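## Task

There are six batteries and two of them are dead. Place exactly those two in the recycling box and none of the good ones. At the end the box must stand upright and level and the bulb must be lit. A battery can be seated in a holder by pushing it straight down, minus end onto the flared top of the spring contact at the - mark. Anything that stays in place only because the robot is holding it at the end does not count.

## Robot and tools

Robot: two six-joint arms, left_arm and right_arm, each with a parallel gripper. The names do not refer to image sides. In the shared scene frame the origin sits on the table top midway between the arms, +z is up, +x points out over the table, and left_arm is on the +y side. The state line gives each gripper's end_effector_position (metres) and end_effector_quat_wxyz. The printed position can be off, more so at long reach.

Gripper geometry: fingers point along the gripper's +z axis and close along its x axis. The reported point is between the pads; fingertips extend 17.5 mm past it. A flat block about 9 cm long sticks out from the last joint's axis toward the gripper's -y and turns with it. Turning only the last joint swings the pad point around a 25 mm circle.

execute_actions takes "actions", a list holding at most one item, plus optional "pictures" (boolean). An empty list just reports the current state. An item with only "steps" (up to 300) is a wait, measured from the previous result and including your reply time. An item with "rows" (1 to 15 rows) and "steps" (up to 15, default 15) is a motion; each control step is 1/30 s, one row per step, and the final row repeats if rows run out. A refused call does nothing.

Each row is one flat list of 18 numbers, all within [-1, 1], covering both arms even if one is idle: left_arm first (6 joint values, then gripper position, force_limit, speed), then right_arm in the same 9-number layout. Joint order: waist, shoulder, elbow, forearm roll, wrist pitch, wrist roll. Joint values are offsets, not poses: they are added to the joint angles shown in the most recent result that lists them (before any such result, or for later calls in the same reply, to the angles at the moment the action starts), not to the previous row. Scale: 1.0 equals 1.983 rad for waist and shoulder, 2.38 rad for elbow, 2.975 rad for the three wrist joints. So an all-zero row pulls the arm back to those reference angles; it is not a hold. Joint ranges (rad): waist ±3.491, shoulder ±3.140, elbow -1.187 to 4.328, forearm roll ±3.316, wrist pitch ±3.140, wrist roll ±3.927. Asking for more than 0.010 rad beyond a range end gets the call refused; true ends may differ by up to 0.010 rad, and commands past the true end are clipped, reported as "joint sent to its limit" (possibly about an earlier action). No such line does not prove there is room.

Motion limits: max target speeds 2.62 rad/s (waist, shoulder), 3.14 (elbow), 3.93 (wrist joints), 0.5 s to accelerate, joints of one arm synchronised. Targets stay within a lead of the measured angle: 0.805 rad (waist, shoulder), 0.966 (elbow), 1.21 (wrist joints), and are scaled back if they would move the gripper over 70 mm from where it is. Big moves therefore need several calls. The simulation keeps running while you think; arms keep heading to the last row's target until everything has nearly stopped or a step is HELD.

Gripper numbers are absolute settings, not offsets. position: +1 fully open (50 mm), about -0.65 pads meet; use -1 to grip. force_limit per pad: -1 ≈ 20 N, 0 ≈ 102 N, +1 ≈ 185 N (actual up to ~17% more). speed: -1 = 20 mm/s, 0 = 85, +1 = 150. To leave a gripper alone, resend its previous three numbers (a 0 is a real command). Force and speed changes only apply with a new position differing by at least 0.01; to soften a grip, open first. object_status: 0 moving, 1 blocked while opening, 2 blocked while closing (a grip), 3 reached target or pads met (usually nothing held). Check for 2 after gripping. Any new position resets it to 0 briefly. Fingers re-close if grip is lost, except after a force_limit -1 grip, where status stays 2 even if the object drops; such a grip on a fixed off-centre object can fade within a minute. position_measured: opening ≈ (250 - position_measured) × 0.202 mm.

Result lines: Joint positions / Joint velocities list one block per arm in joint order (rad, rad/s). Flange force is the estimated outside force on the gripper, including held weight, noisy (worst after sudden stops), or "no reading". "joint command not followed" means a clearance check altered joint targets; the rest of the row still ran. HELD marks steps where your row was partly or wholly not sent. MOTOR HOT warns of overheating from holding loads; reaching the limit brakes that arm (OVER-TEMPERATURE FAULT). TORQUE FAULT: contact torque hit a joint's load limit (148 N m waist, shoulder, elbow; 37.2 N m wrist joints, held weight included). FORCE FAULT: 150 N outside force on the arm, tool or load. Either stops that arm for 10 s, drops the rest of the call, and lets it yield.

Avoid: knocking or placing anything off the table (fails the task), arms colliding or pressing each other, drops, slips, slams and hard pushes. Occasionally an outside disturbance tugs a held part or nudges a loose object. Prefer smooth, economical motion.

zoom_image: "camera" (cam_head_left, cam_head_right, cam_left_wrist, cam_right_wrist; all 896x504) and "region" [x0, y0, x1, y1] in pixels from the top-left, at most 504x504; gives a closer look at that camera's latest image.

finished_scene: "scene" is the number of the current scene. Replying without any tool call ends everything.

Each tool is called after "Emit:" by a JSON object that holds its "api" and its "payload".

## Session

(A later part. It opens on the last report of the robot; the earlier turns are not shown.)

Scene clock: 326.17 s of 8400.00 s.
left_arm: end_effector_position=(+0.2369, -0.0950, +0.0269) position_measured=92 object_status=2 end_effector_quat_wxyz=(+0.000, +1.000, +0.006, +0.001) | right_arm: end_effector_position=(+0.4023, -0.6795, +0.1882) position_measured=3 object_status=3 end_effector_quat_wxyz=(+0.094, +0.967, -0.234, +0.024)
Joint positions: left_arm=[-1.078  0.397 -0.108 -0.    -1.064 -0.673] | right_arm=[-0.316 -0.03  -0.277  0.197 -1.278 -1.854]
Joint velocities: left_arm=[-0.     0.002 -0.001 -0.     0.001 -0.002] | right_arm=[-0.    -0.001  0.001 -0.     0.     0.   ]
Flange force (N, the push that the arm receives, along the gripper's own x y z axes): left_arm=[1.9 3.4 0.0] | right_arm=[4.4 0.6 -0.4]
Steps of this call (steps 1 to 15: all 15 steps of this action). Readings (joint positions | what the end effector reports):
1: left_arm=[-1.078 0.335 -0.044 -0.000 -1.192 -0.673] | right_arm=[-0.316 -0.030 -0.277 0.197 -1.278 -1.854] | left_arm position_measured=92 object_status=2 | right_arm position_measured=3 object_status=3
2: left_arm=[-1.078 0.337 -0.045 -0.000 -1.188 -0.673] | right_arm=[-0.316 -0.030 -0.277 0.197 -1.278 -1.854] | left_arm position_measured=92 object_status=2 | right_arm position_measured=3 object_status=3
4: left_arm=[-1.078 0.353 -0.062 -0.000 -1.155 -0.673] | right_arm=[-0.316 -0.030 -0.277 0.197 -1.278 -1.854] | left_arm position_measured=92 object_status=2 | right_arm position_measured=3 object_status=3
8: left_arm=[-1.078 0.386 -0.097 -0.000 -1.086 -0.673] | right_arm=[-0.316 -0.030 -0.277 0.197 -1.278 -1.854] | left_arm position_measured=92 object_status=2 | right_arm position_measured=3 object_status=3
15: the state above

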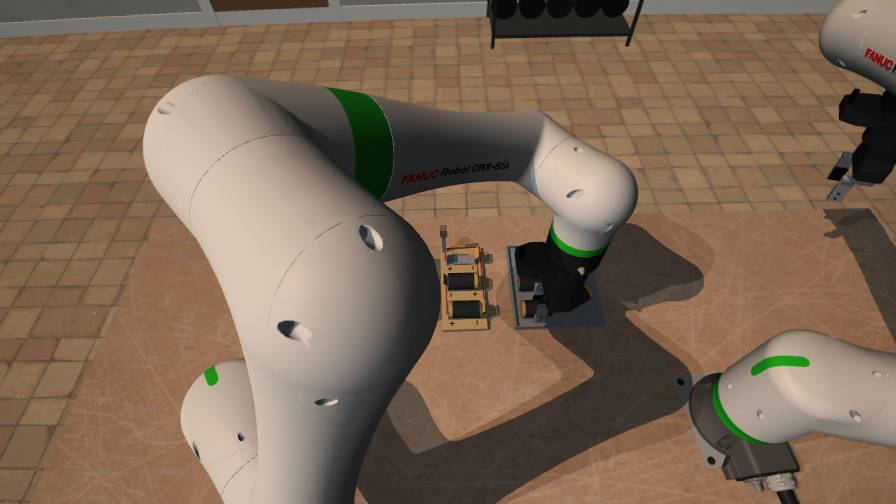

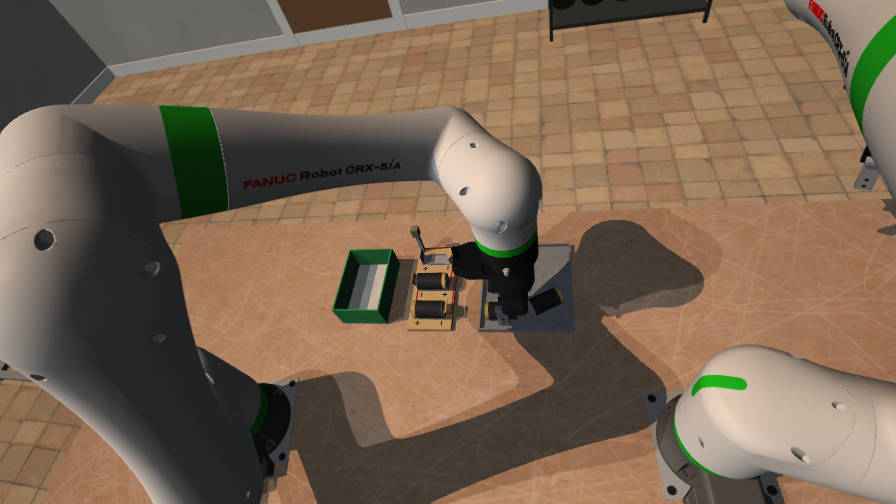

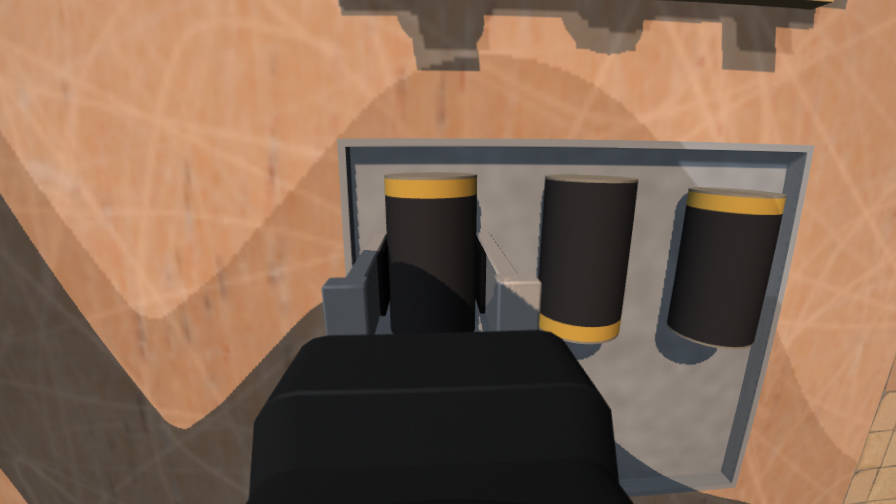

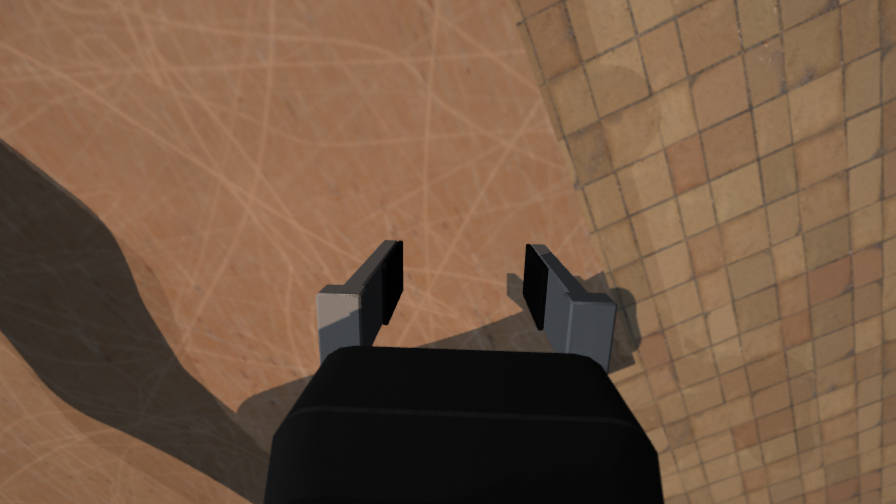

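Emit:
{"api": "execute_actions", "payload": {"actions": [{"rows":[[0,0.0004,-0.0004,0,0.0006,0,-1,-0.3,0,0,0,0,0,0,0,1,0,0],[0,0.0004,-0.0004,0,0.0006,0,-1,-0.3,0,0,0,0,0,0,0,1,0,0],[0,0.0004,-0.0004,0,0.0006,0,0.8,-0.3,0,0,0,0,0,0,0,1,0,0],[0,0.0004,-0.0004,0,0.0006,0,0.8,-0.3,0,0,0,0,0,0,0,1,0,0],[0,0.0004,-0.0004,0,0.0006,0,0.8,-0.3,0,0,0,0,0,0,0,1,0,0],[0,0.0004,-0.0004,0,0.0006,0,0.8,-0.3,0,0,0,0,0,0,0,1,0,0],[0,0.0004,-0.0004,0,0.0006,0,0.8,-0.3,0,0,0,0,0,0,0,1,0,0],[0,-0.026,0.0227,0,-0.0357,0,0.8,-0.3,0,0,0,0,0,0,0,1,0,0]],"steps":15}], "pictures": false}}

Emit:
{"api": "execute_actions", "payload": {"actions": [{"rows":[[0.0824,-0.0255,-0.0279,0,0.005,0.9971,0.8,-0.3,0,0,0,0,0,0,0,1,0,0]],"steps":15}], "pictures": false}}

Emit:
{"api": "execute_actions", "payload": {"actions": [{"steps":30}]}}

Scene clock: 338.67 s of 8400.00 s.
left_arm: end_effector_position=(+0.2370, -0.0951, +0.0750) position_measured=32 object_status=3 end_effector_quat_wxyz=(+0.000, +1.000, +0.006, +0.001) | right_arm: end_effector_position=(+0.4023, -0.6795, +0.1882) position_measured=3 object_status=3 end_effector_quat_wxyz=(+0.094, +0.967, -0.234, +0.024)
Joint positions: left_arm=[-1.078  0.346 -0.055 -0.    -1.169 -0.673] | right_arm=[-0.316 -0.03  -0.277  0.197 -1.278 -1.854]
Joint velocities: left_arm=[-0.    -0.037  0.044 -0.    -0.083  0.   ] | right_arm=[-0.001 -0.     0.    -0.001  0.001  0.003]
Flange force (N, the push that the arm receives, along the gripper's own x y z axes): left_arm=[-4.8 -6.7 -29.9] | right_arm=[2.4 3.2 1.2]
Steps of this call (steps 1 to 15: the robot went on to your last target; steps 16 to 90: nothing new was sent; then 9.00 s passed at rest; steps 91 to 105: all 15 steps of this action). Readings (joint positions | what the end effector reports):
91: left_arm=[-1.078 0.397 -0.109 -0.000 -1.064 -0.673] | right_arm=[-0.316 -0.030 -0.277 0.197 -1.278 -1.854] | left_arm position_measured=92 object_status=2 | right_arm position_measured=3 object_status=3
92: left_arm=[-1.078 0.397 -0.109 -0.000 -1.063 -0.673] | right_arm=[-0.316 -0.030 -0.277 0.197 -1.278 -1.854] | left_arm position_measured=92 object_status=2 | right_arm position_measured=3 object_status=3
94: left_arm=[-1.078 0.398 -0.109 -0.000 -1.062 -0.673] | right_arm=[-0.316 -0.030 -0.277 0.197 -1.278 -1.854] | left_arm position_measured=73 object_status=0 | right_arm position_measured=3 object_status=3
98: left_arm=[-1.078 0.398 -0.109 -0.000 -1.062 -0.673] | right_arm=[-0.316 -0.030 -0.277 0.197 -1.278 -1.854] | left_arm position_measured=32 object_status=0 | right_arm position_measured=3 object_status=3
105: the state above

Scene clock: 339.17 s of 8400.00 s.
left_arm: end_effector_position=(+0.2546, -0.0687, +0.0737) position_measured=32 object_status=3 end_effector_quat_wxyz=(-0.000, +0.888, +0.460, +0.000) | right_arm: end_effector_position=(+0.4023, -0.6795, +0.1882) position_measured=3 object_status=3 end_effector_quat_wxyz=(+0.094, +0.967, -0.234, +0.024)
Joint positions: left_arm=[-0.978  0.314 -0.1   -0.    -1.157  0.172] | right_arm=[-0.316 -0.03  -0.277  0.197 -1.278 -1.854]
Joint velocities: left_arm=[ 0.265 -0.081 -0.089 -0.     0.015  3.568] | right_arm=[-0.     0.     0.     0.002  0.    -0.001]
Flange force (N, the push that the arm receives, along the gripper's own x y z axes): left_arm=[8.6 -6.9 -0.6] | right_arm=[2.7 3.9 -1.5]
Steps of this call (steps 1 to 15: all 15 steps of this action). Readings (joint positions | what the end effector reports):
1: left_arm=[-1.078 0.345 -0.055 -0.000 -1.170 -0.673] | right_arm=[-0.316 -0.030 -0.277 0.197 -1.278 -1.854] | left_arm position_measured=32 object_status=3 | right_arm position_measured=3 object_status=3
2: left_arm=[-1.077 0.345 -0.055 -0.000 -1.170 -0.668] | right_arm=[-0.316 -0.030 -0.277 0.197 -1.278 -1.854] | left_arm position_measured=32 object_status=3 | right_arm position_measured=3 object_status=3
4: left_arm=[-1.073 0.344 -0.058 -0.000 -1.168 -0.635] | right_arm=[-0.316 -0.030 -0.277 0.197 -1.278 -1.854] | left_arm position_measured=32 object_status=3 | right_arm position_measured=3 object_status=3
8: left_arm=[-1.050 0.337 -0.071 -0.000 -1.162 -0.463] | right_arm=[-0.316 -0.030 -0.277 0.197 -1.278 -1.854] | left_arm position_measured=32 object_status=3 | right_arm position_measured=3 object_status=3
15: the state above

Scene clock: 340.17 s of 8400.00 s.
left_arm: end_effector_position=(+0.2980, -0.0847, +0.0753) position_measured=32 object_status=3 end_effector_quat_wxyz=(+0.000, +0.000, +1.000, -0.000) | right_arm: end_effector_position=(+0.4023, -0.6795, +0.1882) position_measured=3 object_status=3 end_effector_quat_wxyz=(+0.094, +0.967, -0.234, +0.024)
Joint positions: left_arm=[-0.914  0.295 -0.121 -0.    -1.154  2.294] | right_arm=[-0.316 -0.03  -0.277  0.197 -1.278 -1.854]
Joint velocities: left_arm=[ 0.    -0.    -0.     0.     0.     0.001] | right_arm=[-0.001  0.001  0.     0.    -0.001  0.   ]
Flange force (N, the push that the arm receives, along the gripper's own x y z axes): left_arm=[-0.4 -2.1 -1.6] | right_arm=[2.5 2.7 1.3]
Steps of this call (steps 1 to 30: the robot went on to your last target). Readings (joint positions | what the end effector reports):
1: left_arm=[-0.969 0.312 -0.103 -0.000 -1.157 0.295] | right_arm=[-0.316 -0.030 -0.277 0.197 -1.278 -1.854] | left_arm position_measured=32 object_status=3 | right_arm position_measured=3 object_status=3
2: left_arm=[-0.962 0.310 -0.105 -0.000 -1.156 0.420] | right_arm=[-0.316 -0.030 -0.277 0.197 -1.278 -1.854] | left_arm position_measured=32 object_status=3 | right_arm position_measured=3 object_status=3
4: left_arm=[-0.950 0.306 -0.109 -0.000 -1.156 0.668] | right_arm=[-0.316 -0.030 -0.277 0.197 -1.278 -1.854] | left_arm position_measured=32 object_status=3 | right_arm position_measured=3 object_status=3
8: left_arm=[-0.934 0.301 -0.115 -0.000 -1.155 1.164] | right_arm=[-0.316 -0.030 -0.277 0.197 -1.278 -1.854] | left_arm position_measured=32 object_status=3 | right_arm position_measured=3 object_status=3
30: the state above

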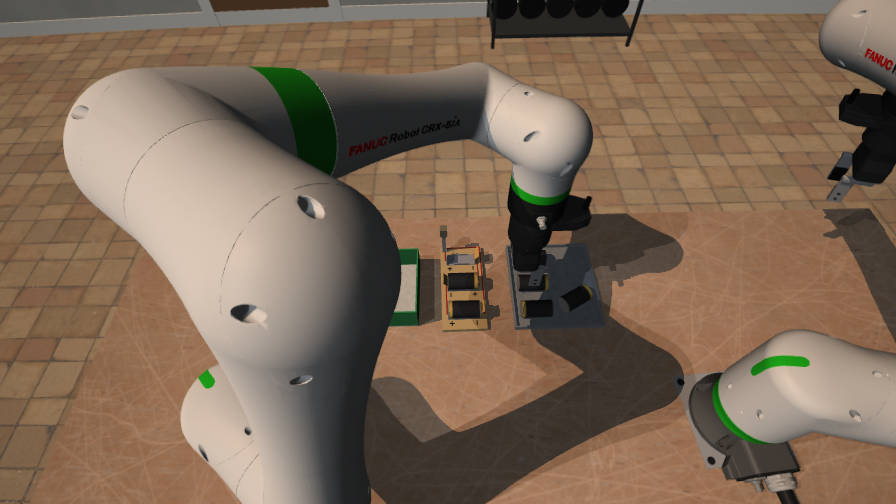

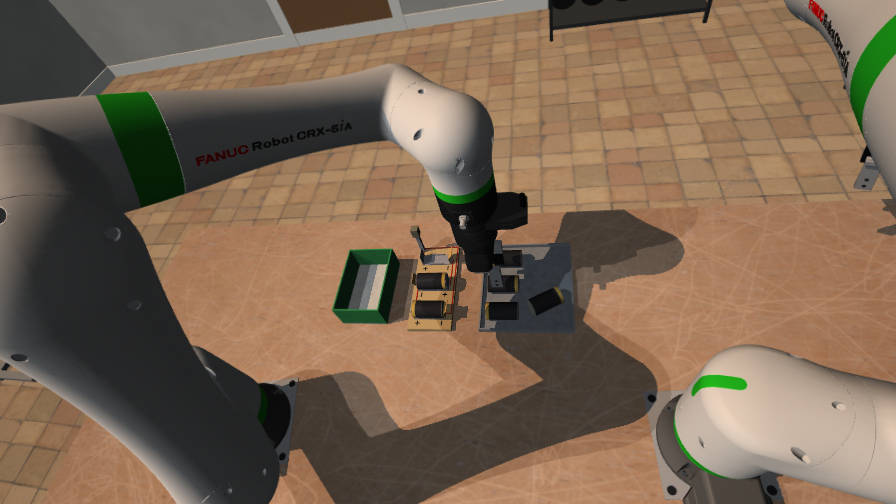

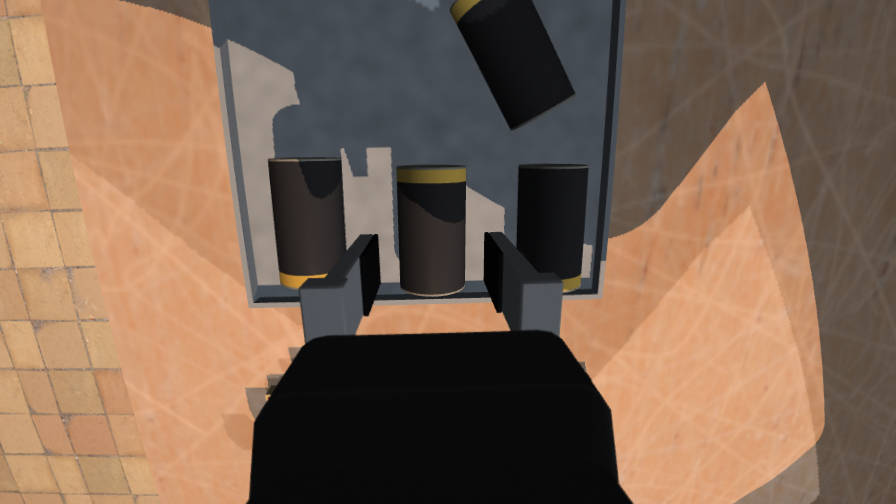

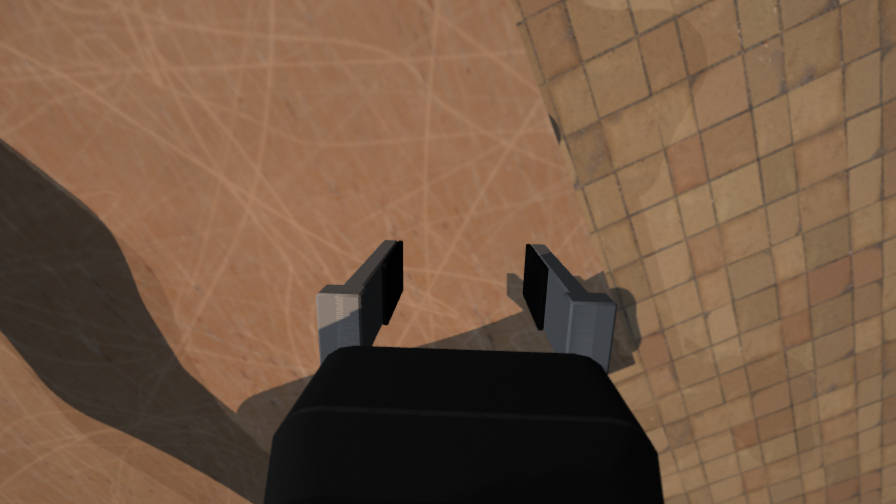

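Emit:
{"api": "execute_actions", "payload": {"actions": [{"rows":[[0,0.014,-0.0115,0,0.0185,0,0.8,-0.3,0,0,0,0,0,0,0,1,0,0],[0,0.02,-0.0165,0,0.0265,0,0.8,-0.3,0,0,0,0,0,0,0,1,0,0],[0,0.024,-0.0198,0,0.0318,0,0.8,-0.3,0,0,0,0,0,0,0,1,0,0],[0,0.026,-0.0215,0,0.0345,0,0.8,-0.3,0,0,0,0,0,0,0,1,0,0],[0,0.028,-0.0231,0,0.0371,0,0.8,-0.3,0,0,0,0,0,0,0,1,0,0],[0,0.028,-0.0231,0,0.0371,0,0.8,-0.3,0,0,0,0,0,0,0,1,0,0],[0,0.028,-0.0231,0,0.0371,0,0.8,-0.3,0,0,0,0,0,0,0,1,0,0],[0,0.028,-0.0231,0,0.0371,0,0.8,-0.3,0,0,0,0,0,0,0,1,0,0],[0,0.028,-0.0231,0,0.0371,0,0.8,-0.3,0,0,0,0,0,0,0,1,0,0],[0,0.028,-0.0231,0,0.0371,0,-1,-0.3,0,0,0,0,0,0,0,1,0,0]],"steps":15}], "pictures": false}}

Emit:
{"api": "execute_actions", "payload": {"actions": [{"steps":4}]}}

Emit:
{"api": "zoom_image", "payload": {"camera": "cam_left_wrist", "region": [370,150,500,230]}}

Scene clock: 345.43 s of 8400.00 s.
left_arm: end_effector_position=(+0.2980, -0.0848, +0.0258) position_measured=92 object_status=0 end_effector_quat_wxyz=(+0.000, +0.000, +1.000, -0.000) | right_arm: end_effector_position=(+0.4023, -0.6795, +0.1882) position_measured=3 object_status=3 end_effector_quat_wxyz=(+0.094, +0.967, -0.234, +0.024)
Joint positions: left_arm=[-0.914  0.351 -0.176 -0.    -1.043  2.294] | right_arm=[-0.316 -0.03  -0.277  0.197 -1.278 -1.854]
Joint velocities: left_arm=[ 0.     0.001 -0.002 -0.    -0.     0.   ] | right_arm=[-0.001 -0.001  0.001 -0.001 -0.     0.001]
Flange force (N, the push that the arm receives, along the gripper's own x y z axes): left_arm=[-1.6 -2.9 -1.7] | right_arm=[3.9 4.4 1.1]
Steps of this call (steps 1 to 15: the robot went on to your last target; steps 16 to 90: nothing new was sent; then 1.77 s passed at rest; steps 91 to 105: all 15 steps of this action). Readings (joint positions | what the end effector reports):
91: left_arm=[-0.914 0.295 -0.121 -0.000 -1.154 2.294] | right_arm=[-0.316 -0.030 -0.277 0.197 -1.278 -1.854] | left_arm position_measured=32 object_status=3 | right_arm position_measured=3 object_status=3
92: left_arm=[-0.914 0.297 -0.123 -0.000 -1.149 2.294] | right_arm=[-0.316 -0.030 -0.277 0.197 -1.278 -1.854] | left_arm position_measured=32 object_status=3 | right_arm position_measured=3 object_status=3
94: left_arm=[-0.914 0.314 -0.140 -0.000 -1.116 2.294] | right_arm=[-0.316 -0.030 -0.277 0.197 -1.278 -1.854] | left_arm position_measured=32 object_status=3 | right_arm position_measured=3 object_status=3
98: left_arm=[-0.914 0.349 -0.175 -0.000 -1.046 2.294] | right_arm=[-0.316 -0.030 -0.277 0.197 -1.278 -1.854] | left_arm position_measured=32 object_status=3 | right_arm position_measured=3 object_status=3
105: the state above

Scene clock: 345.57 s of 8400.00 s.
left_arm: end_effector_position=(+0.2980, -0.0847, +0.0258) position_measured=92 object_status=0 end_effector_quat_wxyz=(+0.000, +0.000, +1.000, +0.000) | right_arm: end_effector_position=(+0.4023, -0.6795, +0.1882) position_measured=3 object_status=3 end_effector_quat_wxyz=(+0.094, +0.967, -0.234, +0.024)
Joint positions: left_arm=[-0.914  0.351 -0.176 -0.    -1.043  2.294] | right_arm=[-0.316 -0.03  -0.277  0.197 -1.278 -1.854]
Joint velocities: left_arm=[ 0. -0. -0.  0. -0. -0.] | right_arm=[-0.    -0.    -0.001 -0.    -0.001 -0.001]
Flange force (N, the push that the arm receives, along the gripper's own x y z axes): left_arm=[-1.6 -1.6 -3.5] | right_arm=[-1.5 2.4 0.0]
Steps of this call (steps 1 to 4: the robot went on to your last target). Readings (joint positions | what the end effector reports):
1: left_arm=[-0.914 0.351 -0.176 -0.000 -1.043 2.294] | right_arm=[-0.316 -0.030 -0.277 0.197 -1.278 -1.854] | left_arm position_measured=92 object_status=0 | right_arm position_measured=3 object_status=3
2: left_arm=[-0.914 0.351 -0.176 -0.000 -1.043 2.294] | right_arm=[-0.316 -0.030 -0.277 0.197 -1.278 -1.854] | left_arm position_measured=92 object_status=0 | right_arm position_measured=3 object_status=3
4: the state above

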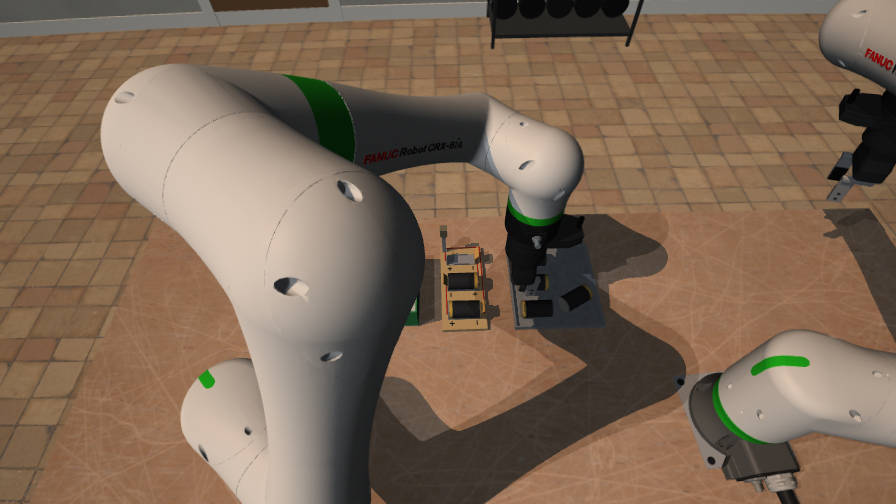

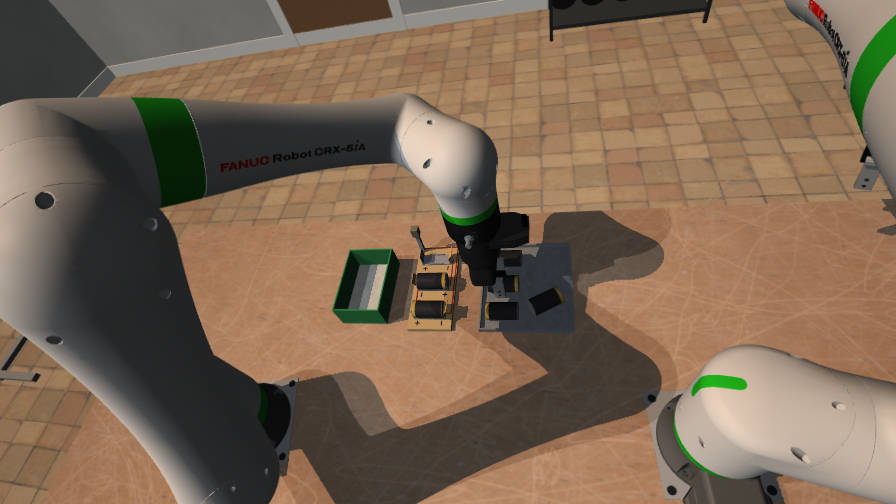

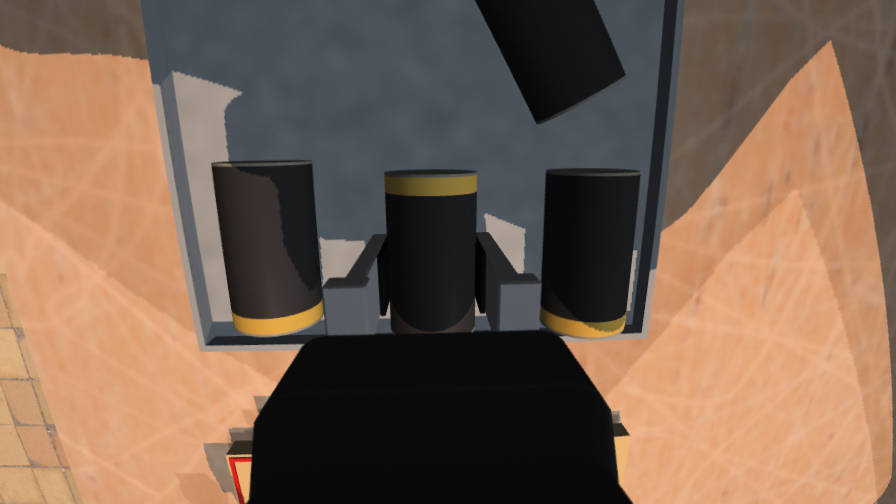

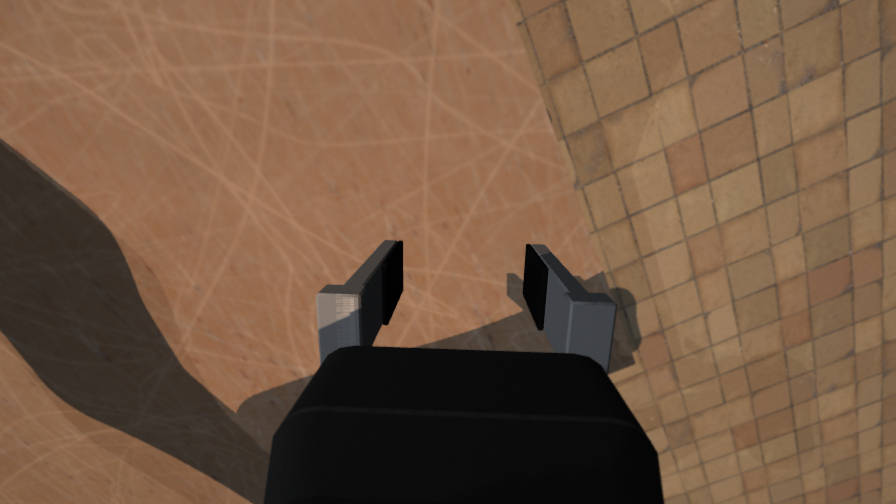

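Region (370, 150, 500, 230) of cam_left_wrist's 896x504 image, scaled by 3.877, with more detail than that image has; it fills the top 310 rows of this view, and the rest is white.

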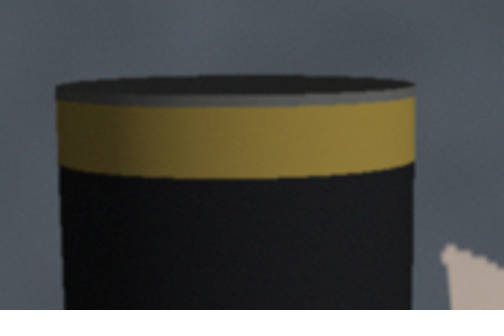

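Emit:
{"api": "execute_actions", "payload": {"actions": [{"rows":[[0,-0.0335,0.0277,0,-0.0445,0,-1,-0.3,0,0,0,0,0,0,0,1,0,0],[0,-0.0335,0.0277,0,-0.0445,0,-1,-0.3,0,0,0,0,0,0,0,1,0,0],[0,-0.0335,0.0277,0,-0.0445,0,-1,-0.3,0,0,0,0,0,0,0,1,0,0],[0,-0.0335,0.0277,0,-0.0445,0,-1,-0.3,0,0,0,0,0,0,0,1,0,0],[0,-0.0335,0.0277,0,-0.0445,0,-1,-0.3,0,0,0,0,0,0,0,1,0,0],[0,-0.0335,0.0277,0,-0.0445,0,-1,-0.3,0,0,0,0,0,0,0,1,0,0],[0,-0.0335,0.0277,0,-0.0445,0,-1,-0.3,0,0,0,0,0,0,0,1,0,0],[0,-0.0335,0.0277,0,-0.0445,-0.12,-1,-0.3,0,0,0,0,0,0,0,1,0,0]],"steps":15}], "pictures": false}}

Emit:
{"api": "execute_actions", "payload": {"actions": [{"steps":6}], "pictures": false}}

Emit:
{"api": "execute_actions", "payload": {"actions": [{"rows":[[0.1089,-0.0228,-0.0249,0,0.0045,-0.999,-1,-0.3,0,0,0,0,0,0,0,1,0,0]],"steps":15}], "pictures": false}}

Emit:
{"api": "execute_actions", "payload": {"actions": [{"steps":28}]}}

Scene clock: 358.20 s of 8400.00 s.
left_arm: end_effector_position=(+0.2924, -0.0838, +0.0851) position_measured=92 object_status=2 end_effector_quat_wxyz=(+0.000, +0.103, +0.995, +0.000) | right_arm: end_effector_position=(+0.4023, -0.6795, +0.1882) position_measured=3 object_status=3 end_effector_quat_wxyz=(+0.094, +0.967, -0.234, +0.024)
Joint positions: left_arm=[-0.914  0.284 -0.11  -0.    -1.176  2.088] | right_arm=[-0.316 -0.03  -0.277  0.197 -1.278 -1.854]
Joint velocities: left_arm=[-0.    -0.002  0.002 -0.    -0.001 -1.474] | right_arm=[-0.    -0.    -0.     0.001 -0.001  0.   ]
Flange force (N, the push that the arm receives, along the gripper's own x y z axes): left_arm=[-2.9 -5.0 -0.3] | right_arm=[2.7 2.3 2.3]
Steps of this call (steps 1 to 15: the robot went on to your last target; steps 16 to 90: nothing new was sent; then 9.13 s passed at rest; steps 91 to 105: all 15 steps of this action). Readings (joint positions | what the end effector reports):
91: left_arm=[-0.914 0.351 -0.176 -0.000 -1.043 2.294] | right_arm=[-0.316 -0.030 -0.277 0.197 -1.278 -1.854] | left_arm position_measured=92 object_status=2 | right_arm position_measured=3 object_status=3
92: left_arm=[-0.914 0.349 -0.175 -0.000 -1.047 2.294] | right_arm=[-0.316 -0.030 -0.277 0.197 -1.278 -1.854] | left_arm position_measured=92 object_status=2 | right_arm position_measured=3 object_status=3
94: left_arm=[-0.914 0.332 -0.158 -0.000 -1.081 2.294] | right_arm=[-0.316 -0.030 -0.277 0.197 -1.278 -1.854] | left_arm position_measured=92 object_status=2 | right_arm position_measured=3 object_status=3
98: left_arm=[-0.914 0.286 -0.113 -0.000 -1.171 2.294] | right_arm=[-0.316 -0.030 -0.277 0.197 -1.278 -1.854] | left_arm position_measured=92 object_status=2 | right_arm position_measured=3 object_status=3
105: the state above

Scene clock: 358.40 s of 8400.00 s.
left_arm: end_effector_position=(+0.2888, -0.0828, +0.0852) position_measured=92 object_status=2 end_effector_quat_wxyz=(+0.000, +0.177, +0.984, +0.000) | right_arm: end_effector_position=(+0.4023, -0.6795, +0.1882) position_measured=3 object_status=3 end_effector_quat_wxyz=(+0.094, +0.967, -0.234, +0.024)
Joint positions: left_arm=[-0.914  0.284 -0.11  -0.    -1.176  1.938] | right_arm=[-0.316 -0.03  -0.277  0.197 -1.278 -1.854]
Joint velocities: left_arm=[ 0.    -0.    -0.002 -0.     0.    -0.038] | right_arm=[-0.    -0.     0.001  0.001 -0.     0.001]
Flange force (N, the push that the arm receives, along the gripper's own x y z axes): left_arm=[-0.3 -1.4 0.6] | right_arm=[2.2 1.8 0.0]
Steps of this call (steps 1 to 6: the robot went on to your last target). Readings (joint positions | what the end effector reports):
1: left_arm=[-0.914 0.284 -0.110 -0.000 -1.176 2.042] | right_arm=[-0.316 -0.030 -0.277 0.197 -1.278 -1.854] | left_arm position_measured=92 object_status=2 | right_arm position_measured=3 object_status=3
2: left_arm=[-0.914 0.284 -0.110 -0.000 -1.176 2.004] | right_arm=[-0.316 -0.030 -0.277 0.197 -1.278 -1.854] | left_arm position_measured=92 object_status=2 | right_arm position_measured=3 object_status=3
4: left_arm=[-0.914 0.284 -0.110 -0.000 -1.176 1.954] | right_arm=[-0.316 -0.030 -0.277 0.197 -1.278 -1.854] | left_arm position_measured=92 object_status=2 | right_arm position_measured=3 object_status=3
6: the state above

Scene clock: 358.90 s of 8400.00 s.
left_arm: end_effector_position=(+0.3182, -0.0236, +0.0849) position_measured=92 object_status=2 end_effector_quat_wxyz=(+0.000, +0.511, +0.859, +0.000) | right_arm: end_effector_position=(+0.4023, -0.6795, +0.1882) position_measured=3 object_status=3 end_effector_quat_wxyz=(+0.094, +0.967, -0.234, +0.024)
Joint positions: left_arm=[-0.788  0.258 -0.145 -0.    -1.168  1.095] | right_arm=[-0.316 -0.03  -0.277  0.197 -1.278 -1.854]
Joint velocities: left_arm=[ 0.329 -0.069 -0.089  0.001  0.02  -3.429] | right_arm=[-0.001  0.     0.     0.    -0.001  0.001]
Flange force (N, the push that the arm receives, along the gripper's own x y z axes): left_arm=[-4.6 1.4 -1.6] | right_arm=[1.3 2.5 1.0]
Steps of this call (steps 1 to 15: all 15 steps of this action). Readings (joint positions | what the end effector reports):
1: left_arm=[-0.914 0.284 -0.110 -0.000 -1.176 1.937] | right_arm=[-0.316 -0.030 -0.277 0.197 -1.278 -1.854] | left_arm position_measured=92 object_status=2 | right_arm position_measured=3 object_status=3
2: left_arm=[-0.914 0.284 -0.110 -0.000 -1.176 1.932] | right_arm=[-0.316 -0.030 -0.277 0.197 -1.278 -1.854] | left_arm position_measured=92 object_status=2 | right_arm position_measured=3 object_status=3
4: left_arm=[-0.908 0.283 -0.111 -0.000 -1.176 1.899] | right_arm=[-0.316 -0.030 -0.277 0.197 -1.278 -1.854] | left_arm position_measured=92 object_status=2 | right_arm position_measured=3 object_status=3
8: left_arm=[-0.877 0.276 -0.120 -0.000 -1.174 1.728] | right_arm=[-0.316 -0.030 -0.277 0.197 -1.278 -1.854] | left_arm position_measured=92 object_status=2 | right_arm position_measured=3 object_status=3
15: the state above

Scene clock: 359.83 s of 8400.00 s.
left_arm: end_effector_position=(+0.3654, +0.0496, +0.0845) position_measured=92 object_status=2 end_effector_quat_wxyz=(-0.000, +1.000, +0.015, +0.000) | right_arm: end_effector_position=(+0.4023, -0.6795, +0.1882) position_measured=3 object_status=3 end_effector_quat_wxyz=(+0.094, +0.967, -0.234, +0.024)
Joint positions: left_arm=[-0.698  0.239 -0.17  -0.    -1.162 -1.034] | right_arm=[-0.316 -0.03  -0.277  0.197 -1.278 -1.854]
Joint velocities: left_arm=[ 0.    -0.    -0.001 -0.001 -0.    -0.001] | right_arm=[-0.     0.001 -0.001 -0.001 -0.001  0.001]
Flange force (N, the push that the arm receives, along the gripper's own x y z axes): left_arm=[1.3 2.1 -0.3] | right_arm=[4.4 1.8 -0.5]
Steps of this call (steps 1 to 28: the robot went on to your last target). Readings (joint positions | what the end effector reports):
1: left_arm=[-0.777 0.255 -0.148 -0.000 -1.167 0.976] | right_arm=[-0.316 -0.030 -0.277 0.197 -1.278 -1.854] | left_arm position_measured=92 object_status=2 | right_arm position_measured=3 object_status=3
2: left_arm=[-0.767 0.253 -0.151 -0.000 -1.167 0.855] | right_arm=[-0.316 -0.030 -0.277 0.197 -1.278 -1.854] | left_arm position_measured=92 object_status=2 | right_arm position_measured=3 object_status=3
4: left_arm=[-0.750 0.250 -0.155 -0.000 -1.166 0.608] | right_arm=[-0.316 -0.030 -0.277 0.197 -1.278 -1.854] | left_arm position_measured=92 object_status=2 | right_arm position_measured=3 object_status=3
8: left_arm=[-0.727 0.245 -0.162 -0.000 -1.164 0.112] | right_arm=[-0.316 -0.030 -0.277 0.197 -1.278 -1.854] | left_arm position_measured=92 object_status=2 | right_arm position_measured=3 object_status=3
28: the state above

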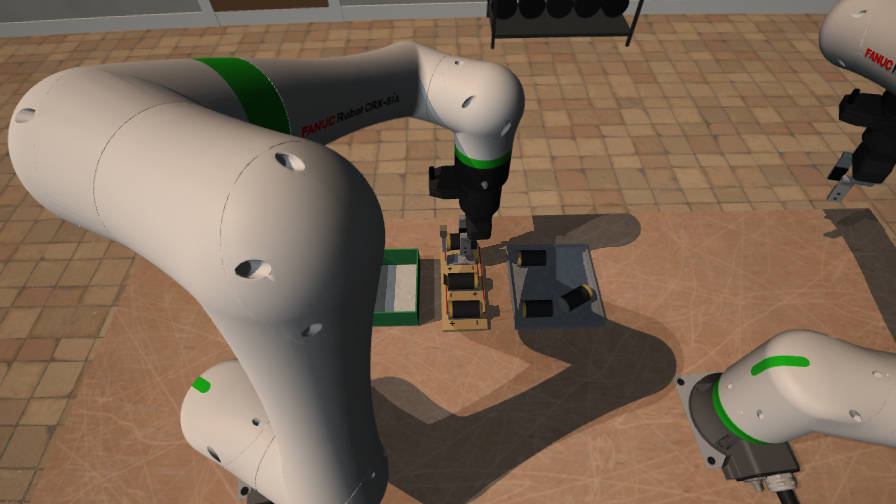

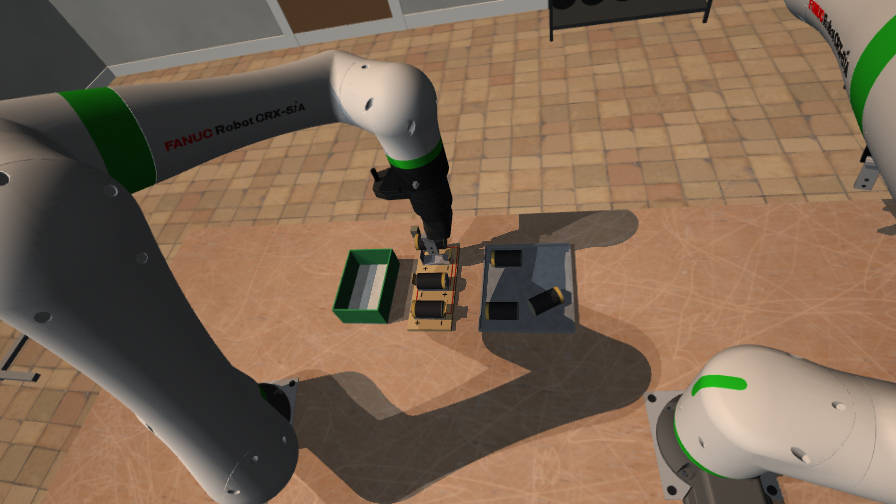

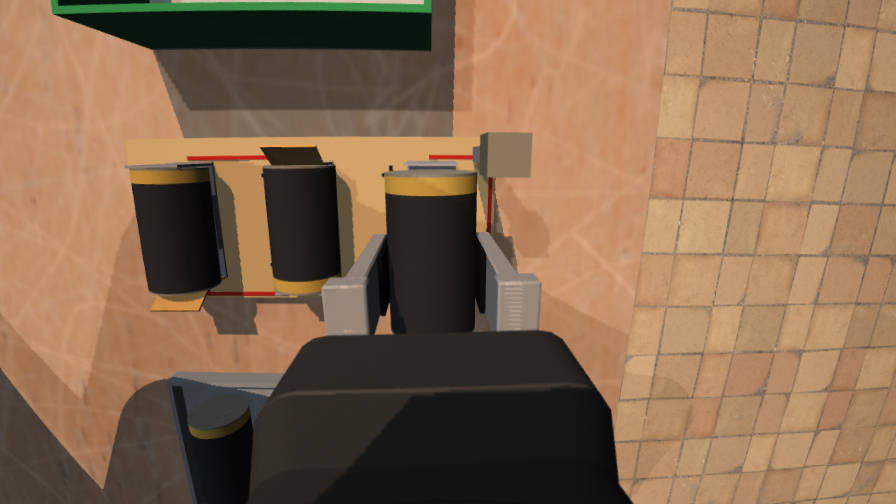

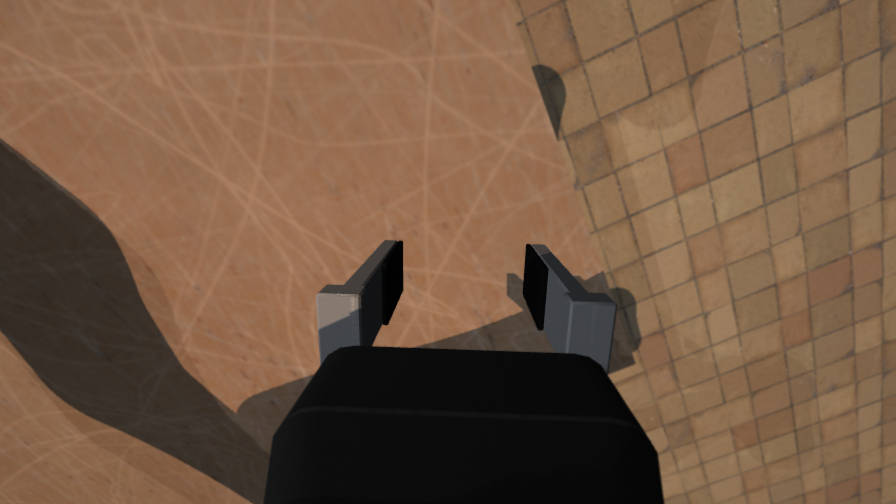

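Emit:
{"api": "execute_actions", "payload": {"actions": [{"rows":[[-0.0003,0.0086,-0.0075,0,0.0118,0,-1,-0.3,0,0,0,0,0,0,0,1,0,0],[-0.0003,0.0115,-0.0100,0,0.0157,0,-1,-0.3,0,0,0,0,0,0,0,1,0,0],[-0.0003,0.0130,-0.0113,0,0.0176,0,-1,-0.3,0,0,0,0,0,0,0,1,0,0],[-0.0003,0.0144,-0.0125,0,0.0196,0,-1,-0.3,0,0,0,0,0,0,0,1,0,0],[-0.0003,0.0158,-0.0138,0,0.0216,0,-1,-0.3,0,0,0,0,0,0,0,1,0,0],[-0.0003,0.0173,-0.0150,0,0.0235,0,-1,-0.3,0,0,0,0,0,0,0,1,0,0],[-0.0003,0.0187,-0.0163,0,0.0255,0,-1,-0.3,0,0,0,0,0,0,0,1,0,0],[-0.0003,0.0202,-0.0175,0,0.0274,0,-1,-0.3,0,0,0,0,0,0,0,1,0,0],[-0.0003,0.0216,-0.0188,0,0.0294,0,-1,-0.3,0,0,0,0,0,0,0,1,0,0],[-0.0003,0.0230,-0.0200,0,0.0314,0,-1,-0.3,0,0,0,0,0,0,0,1,0,0],[-0.0003,0.0245,-0.0213,0,0.0333,0,-1,-0.3,0,0,0,0,0,0,0,1,0,0],[-0.0003,0.0259,-0.0225,0,0.0353,0,-1,-0.3,0,0,0,0,0,0,0,1,0,0],[-0.0003,0.0274,-0.0237,0,0.0372,0,-1,-0.3,0,0,0,0,0,0,0,1,0,0],[-0.0003,0.0287,-0.0247,0,0.0389,0,-1,-0.3,0,0,0,0,0,0,0,1,0,0]],"steps":15}], "pictures": false}}

Emit:
{"api": "execute_actions", "payload": {"actions": [{"steps":6}]}}

Scene clock: 368.70 s of 8400.00 s.
left_arm: end_effector_position=(+0.3654, +0.0493, +0.0361) position_measured=92 object_status=2 end_effector_quat_wxyz=(-0.000, +1.000, +0.014, +0.000) | right_arm: end_effector_position=(+0.4023, -0.6795, +0.1882) position_measured=3 object_status=3 end_effector_quat_wxyz=(+0.094, +0.967, -0.234, +0.024)
Joint positions: left_arm=[-0.699  0.293 -0.226 -0.    -1.052 -1.034] | right_arm=[-0.316 -0.03  -0.277  0.197 -1.278 -1.854]
Joint velocities: left_arm=[-0.     0.077 -0.074 -0.002  0.149 -0.   ] | right_arm=[ 0.001 -0.    -0.001  0.001  0.001 -0.001]
Flange force (N, the push that the arm receives, along the gripper's own x y z axes): left_arm=[1.0 3.0 0.6] | right_arm=[1.6 1.9 1.0]
Steps of this call (steps 1 to 30: the robot went on to your last target; steps 31 to 90: nothing new was sent; then 5.37 s passed at rest; steps 91 to 105: all 15 steps of this action). Readings (joint positions | what the end effector reports):
91: left_arm=[-0.698 0.239 -0.170 -0.000 -1.162 -1.034] | right_arm=[-0.316 -0.030 -0.277 0.197 -1.278 -1.854] | left_arm position_measured=92 object_status=2 | right_arm position_measured=3 object_status=3
92: left_arm=[-0.698 0.241 -0.172 -0.000 -1.158 -1.034] | right_arm=[-0.316 -0.030 -0.277 0.197 -1.278 -1.854] | left_arm position_measured=92 object_status=2 | right_arm position_measured=3 object_status=3
94: left_arm=[-0.698 0.255 -0.186 -0.000 -1.129 -1.034] | right_arm=[-0.316 -0.030 -0.277 0.197 -1.278 -1.854] | left_arm position_measured=92 object_status=2 | right_arm position_measured=3 object_status=3
98: left_arm=[-0.699 0.273 -0.205 -0.000 -1.093 -1.034] | right_arm=[-0.316 -0.030 -0.277 0.197 -1.278 -1.854] | left_arm position_measured=92 object_status=2 | right_arm position_measured=3 object_status=3
105: the state above

Scene clock: 368.90 s of 8400.00 s.
left_arm: end_effector_position=(+0.3654, +0.0493, +0.0340) position_measured=92 object_status=2 end_effector_quat_wxyz=(-0.000, +1.000, +0.014, +0.000) | right_arm: end_effector_position=(+0.4023, -0.6795, +0.1882) position_measured=3 object_status=3 end_effector_quat_wxyz=(+0.094, +0.967, -0.234, +0.024)
Joint positions: left_arm=[-0.699  0.296 -0.228 -0.    -1.047 -1.034] | right_arm=[-0.316 -0.03  -0.277  0.197 -1.278 -1.854]
Joint velocities: left_arm=[-0.     0.001  0.     0.002  0.002  0.   ] | right_arm=[ 0.    -0.     0.001 -0.     0.    -0.002]
Flange force (N, the push that the arm receives, along the gripper's own x y z axes): left_arm=[-2.0 -2.6 -13.0] | right_arm=[3.8 0.9 -1.1]
Steps of this call (steps 1 to 6: the robot went on to your last target). Readings (joint positions | what the end effector reports):
1: left_arm=[-0.699 0.295 -0.228 -0.000 -1.048 -1.034] | right_arm=[-0.316 -0.030 -0.277 0.197 -1.278 -1.854] | left_arm position_measured=92 object_status=2 | right_arm position_measured=3 object_status=3
2: left_arm=[-0.699 0.296 -0.228 -0.000 -1.047 -1.034] | right_arm=[-0.316 -0.030 -0.277 0.197 -1.278 -1.854] | left_arm position_measured=92 object_status=2 | right_arm position_measured=3 object_status=3
4: left_arm=[-0.699 0.296 -0.228 -0.000 -1.047 -1.034] | right_arm=[-0.316 -0.030 -0.277 0.197 -1.278 -1.854] | left_arm position_measured=92 object_status=2 | right_arm position_measured=3 object_status=3
6: the state above

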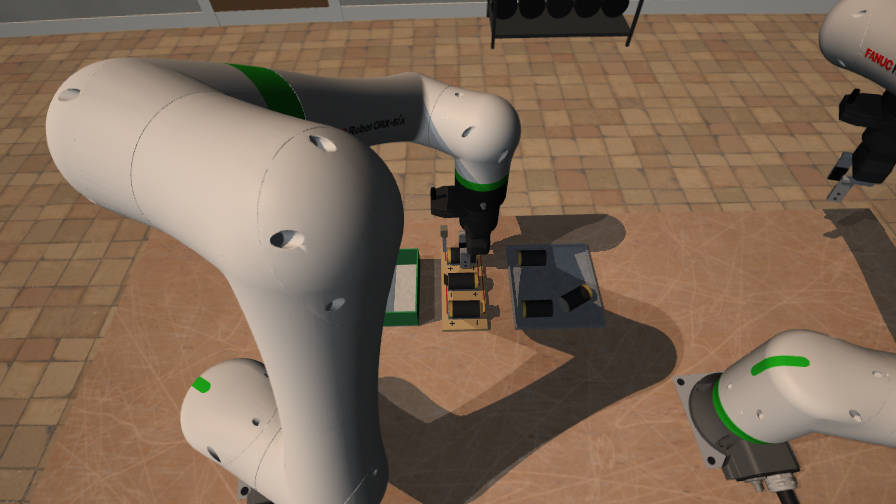

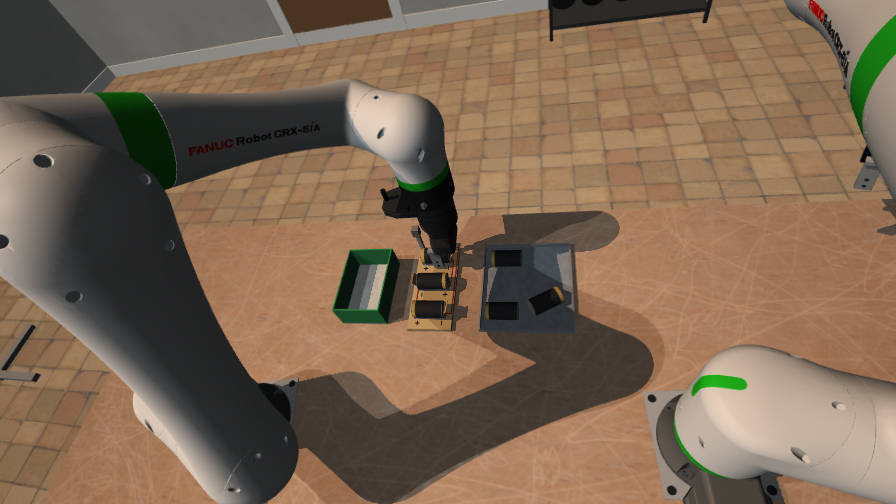

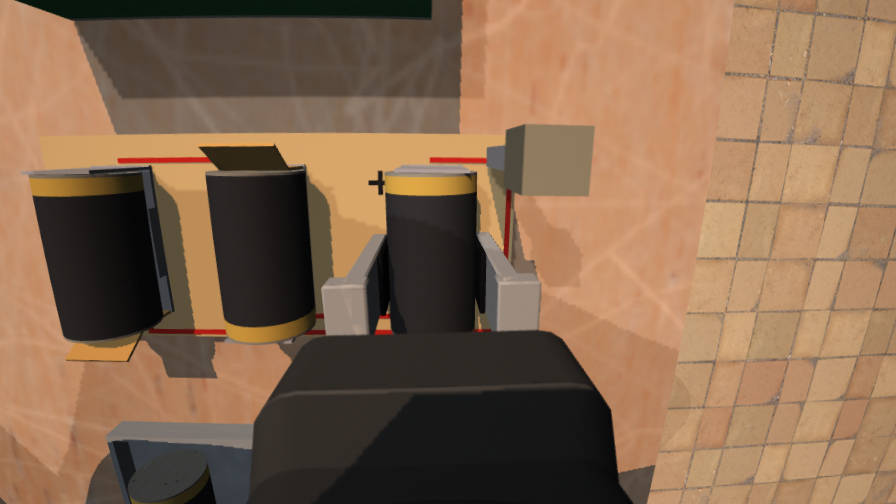

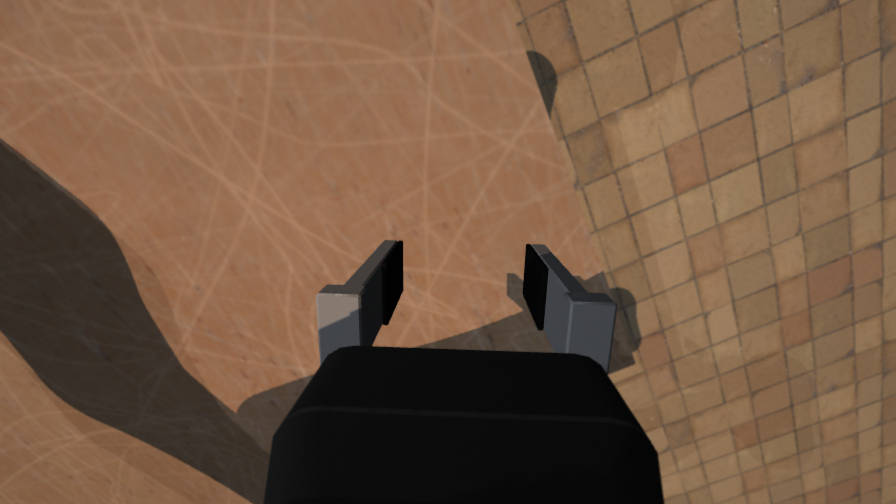

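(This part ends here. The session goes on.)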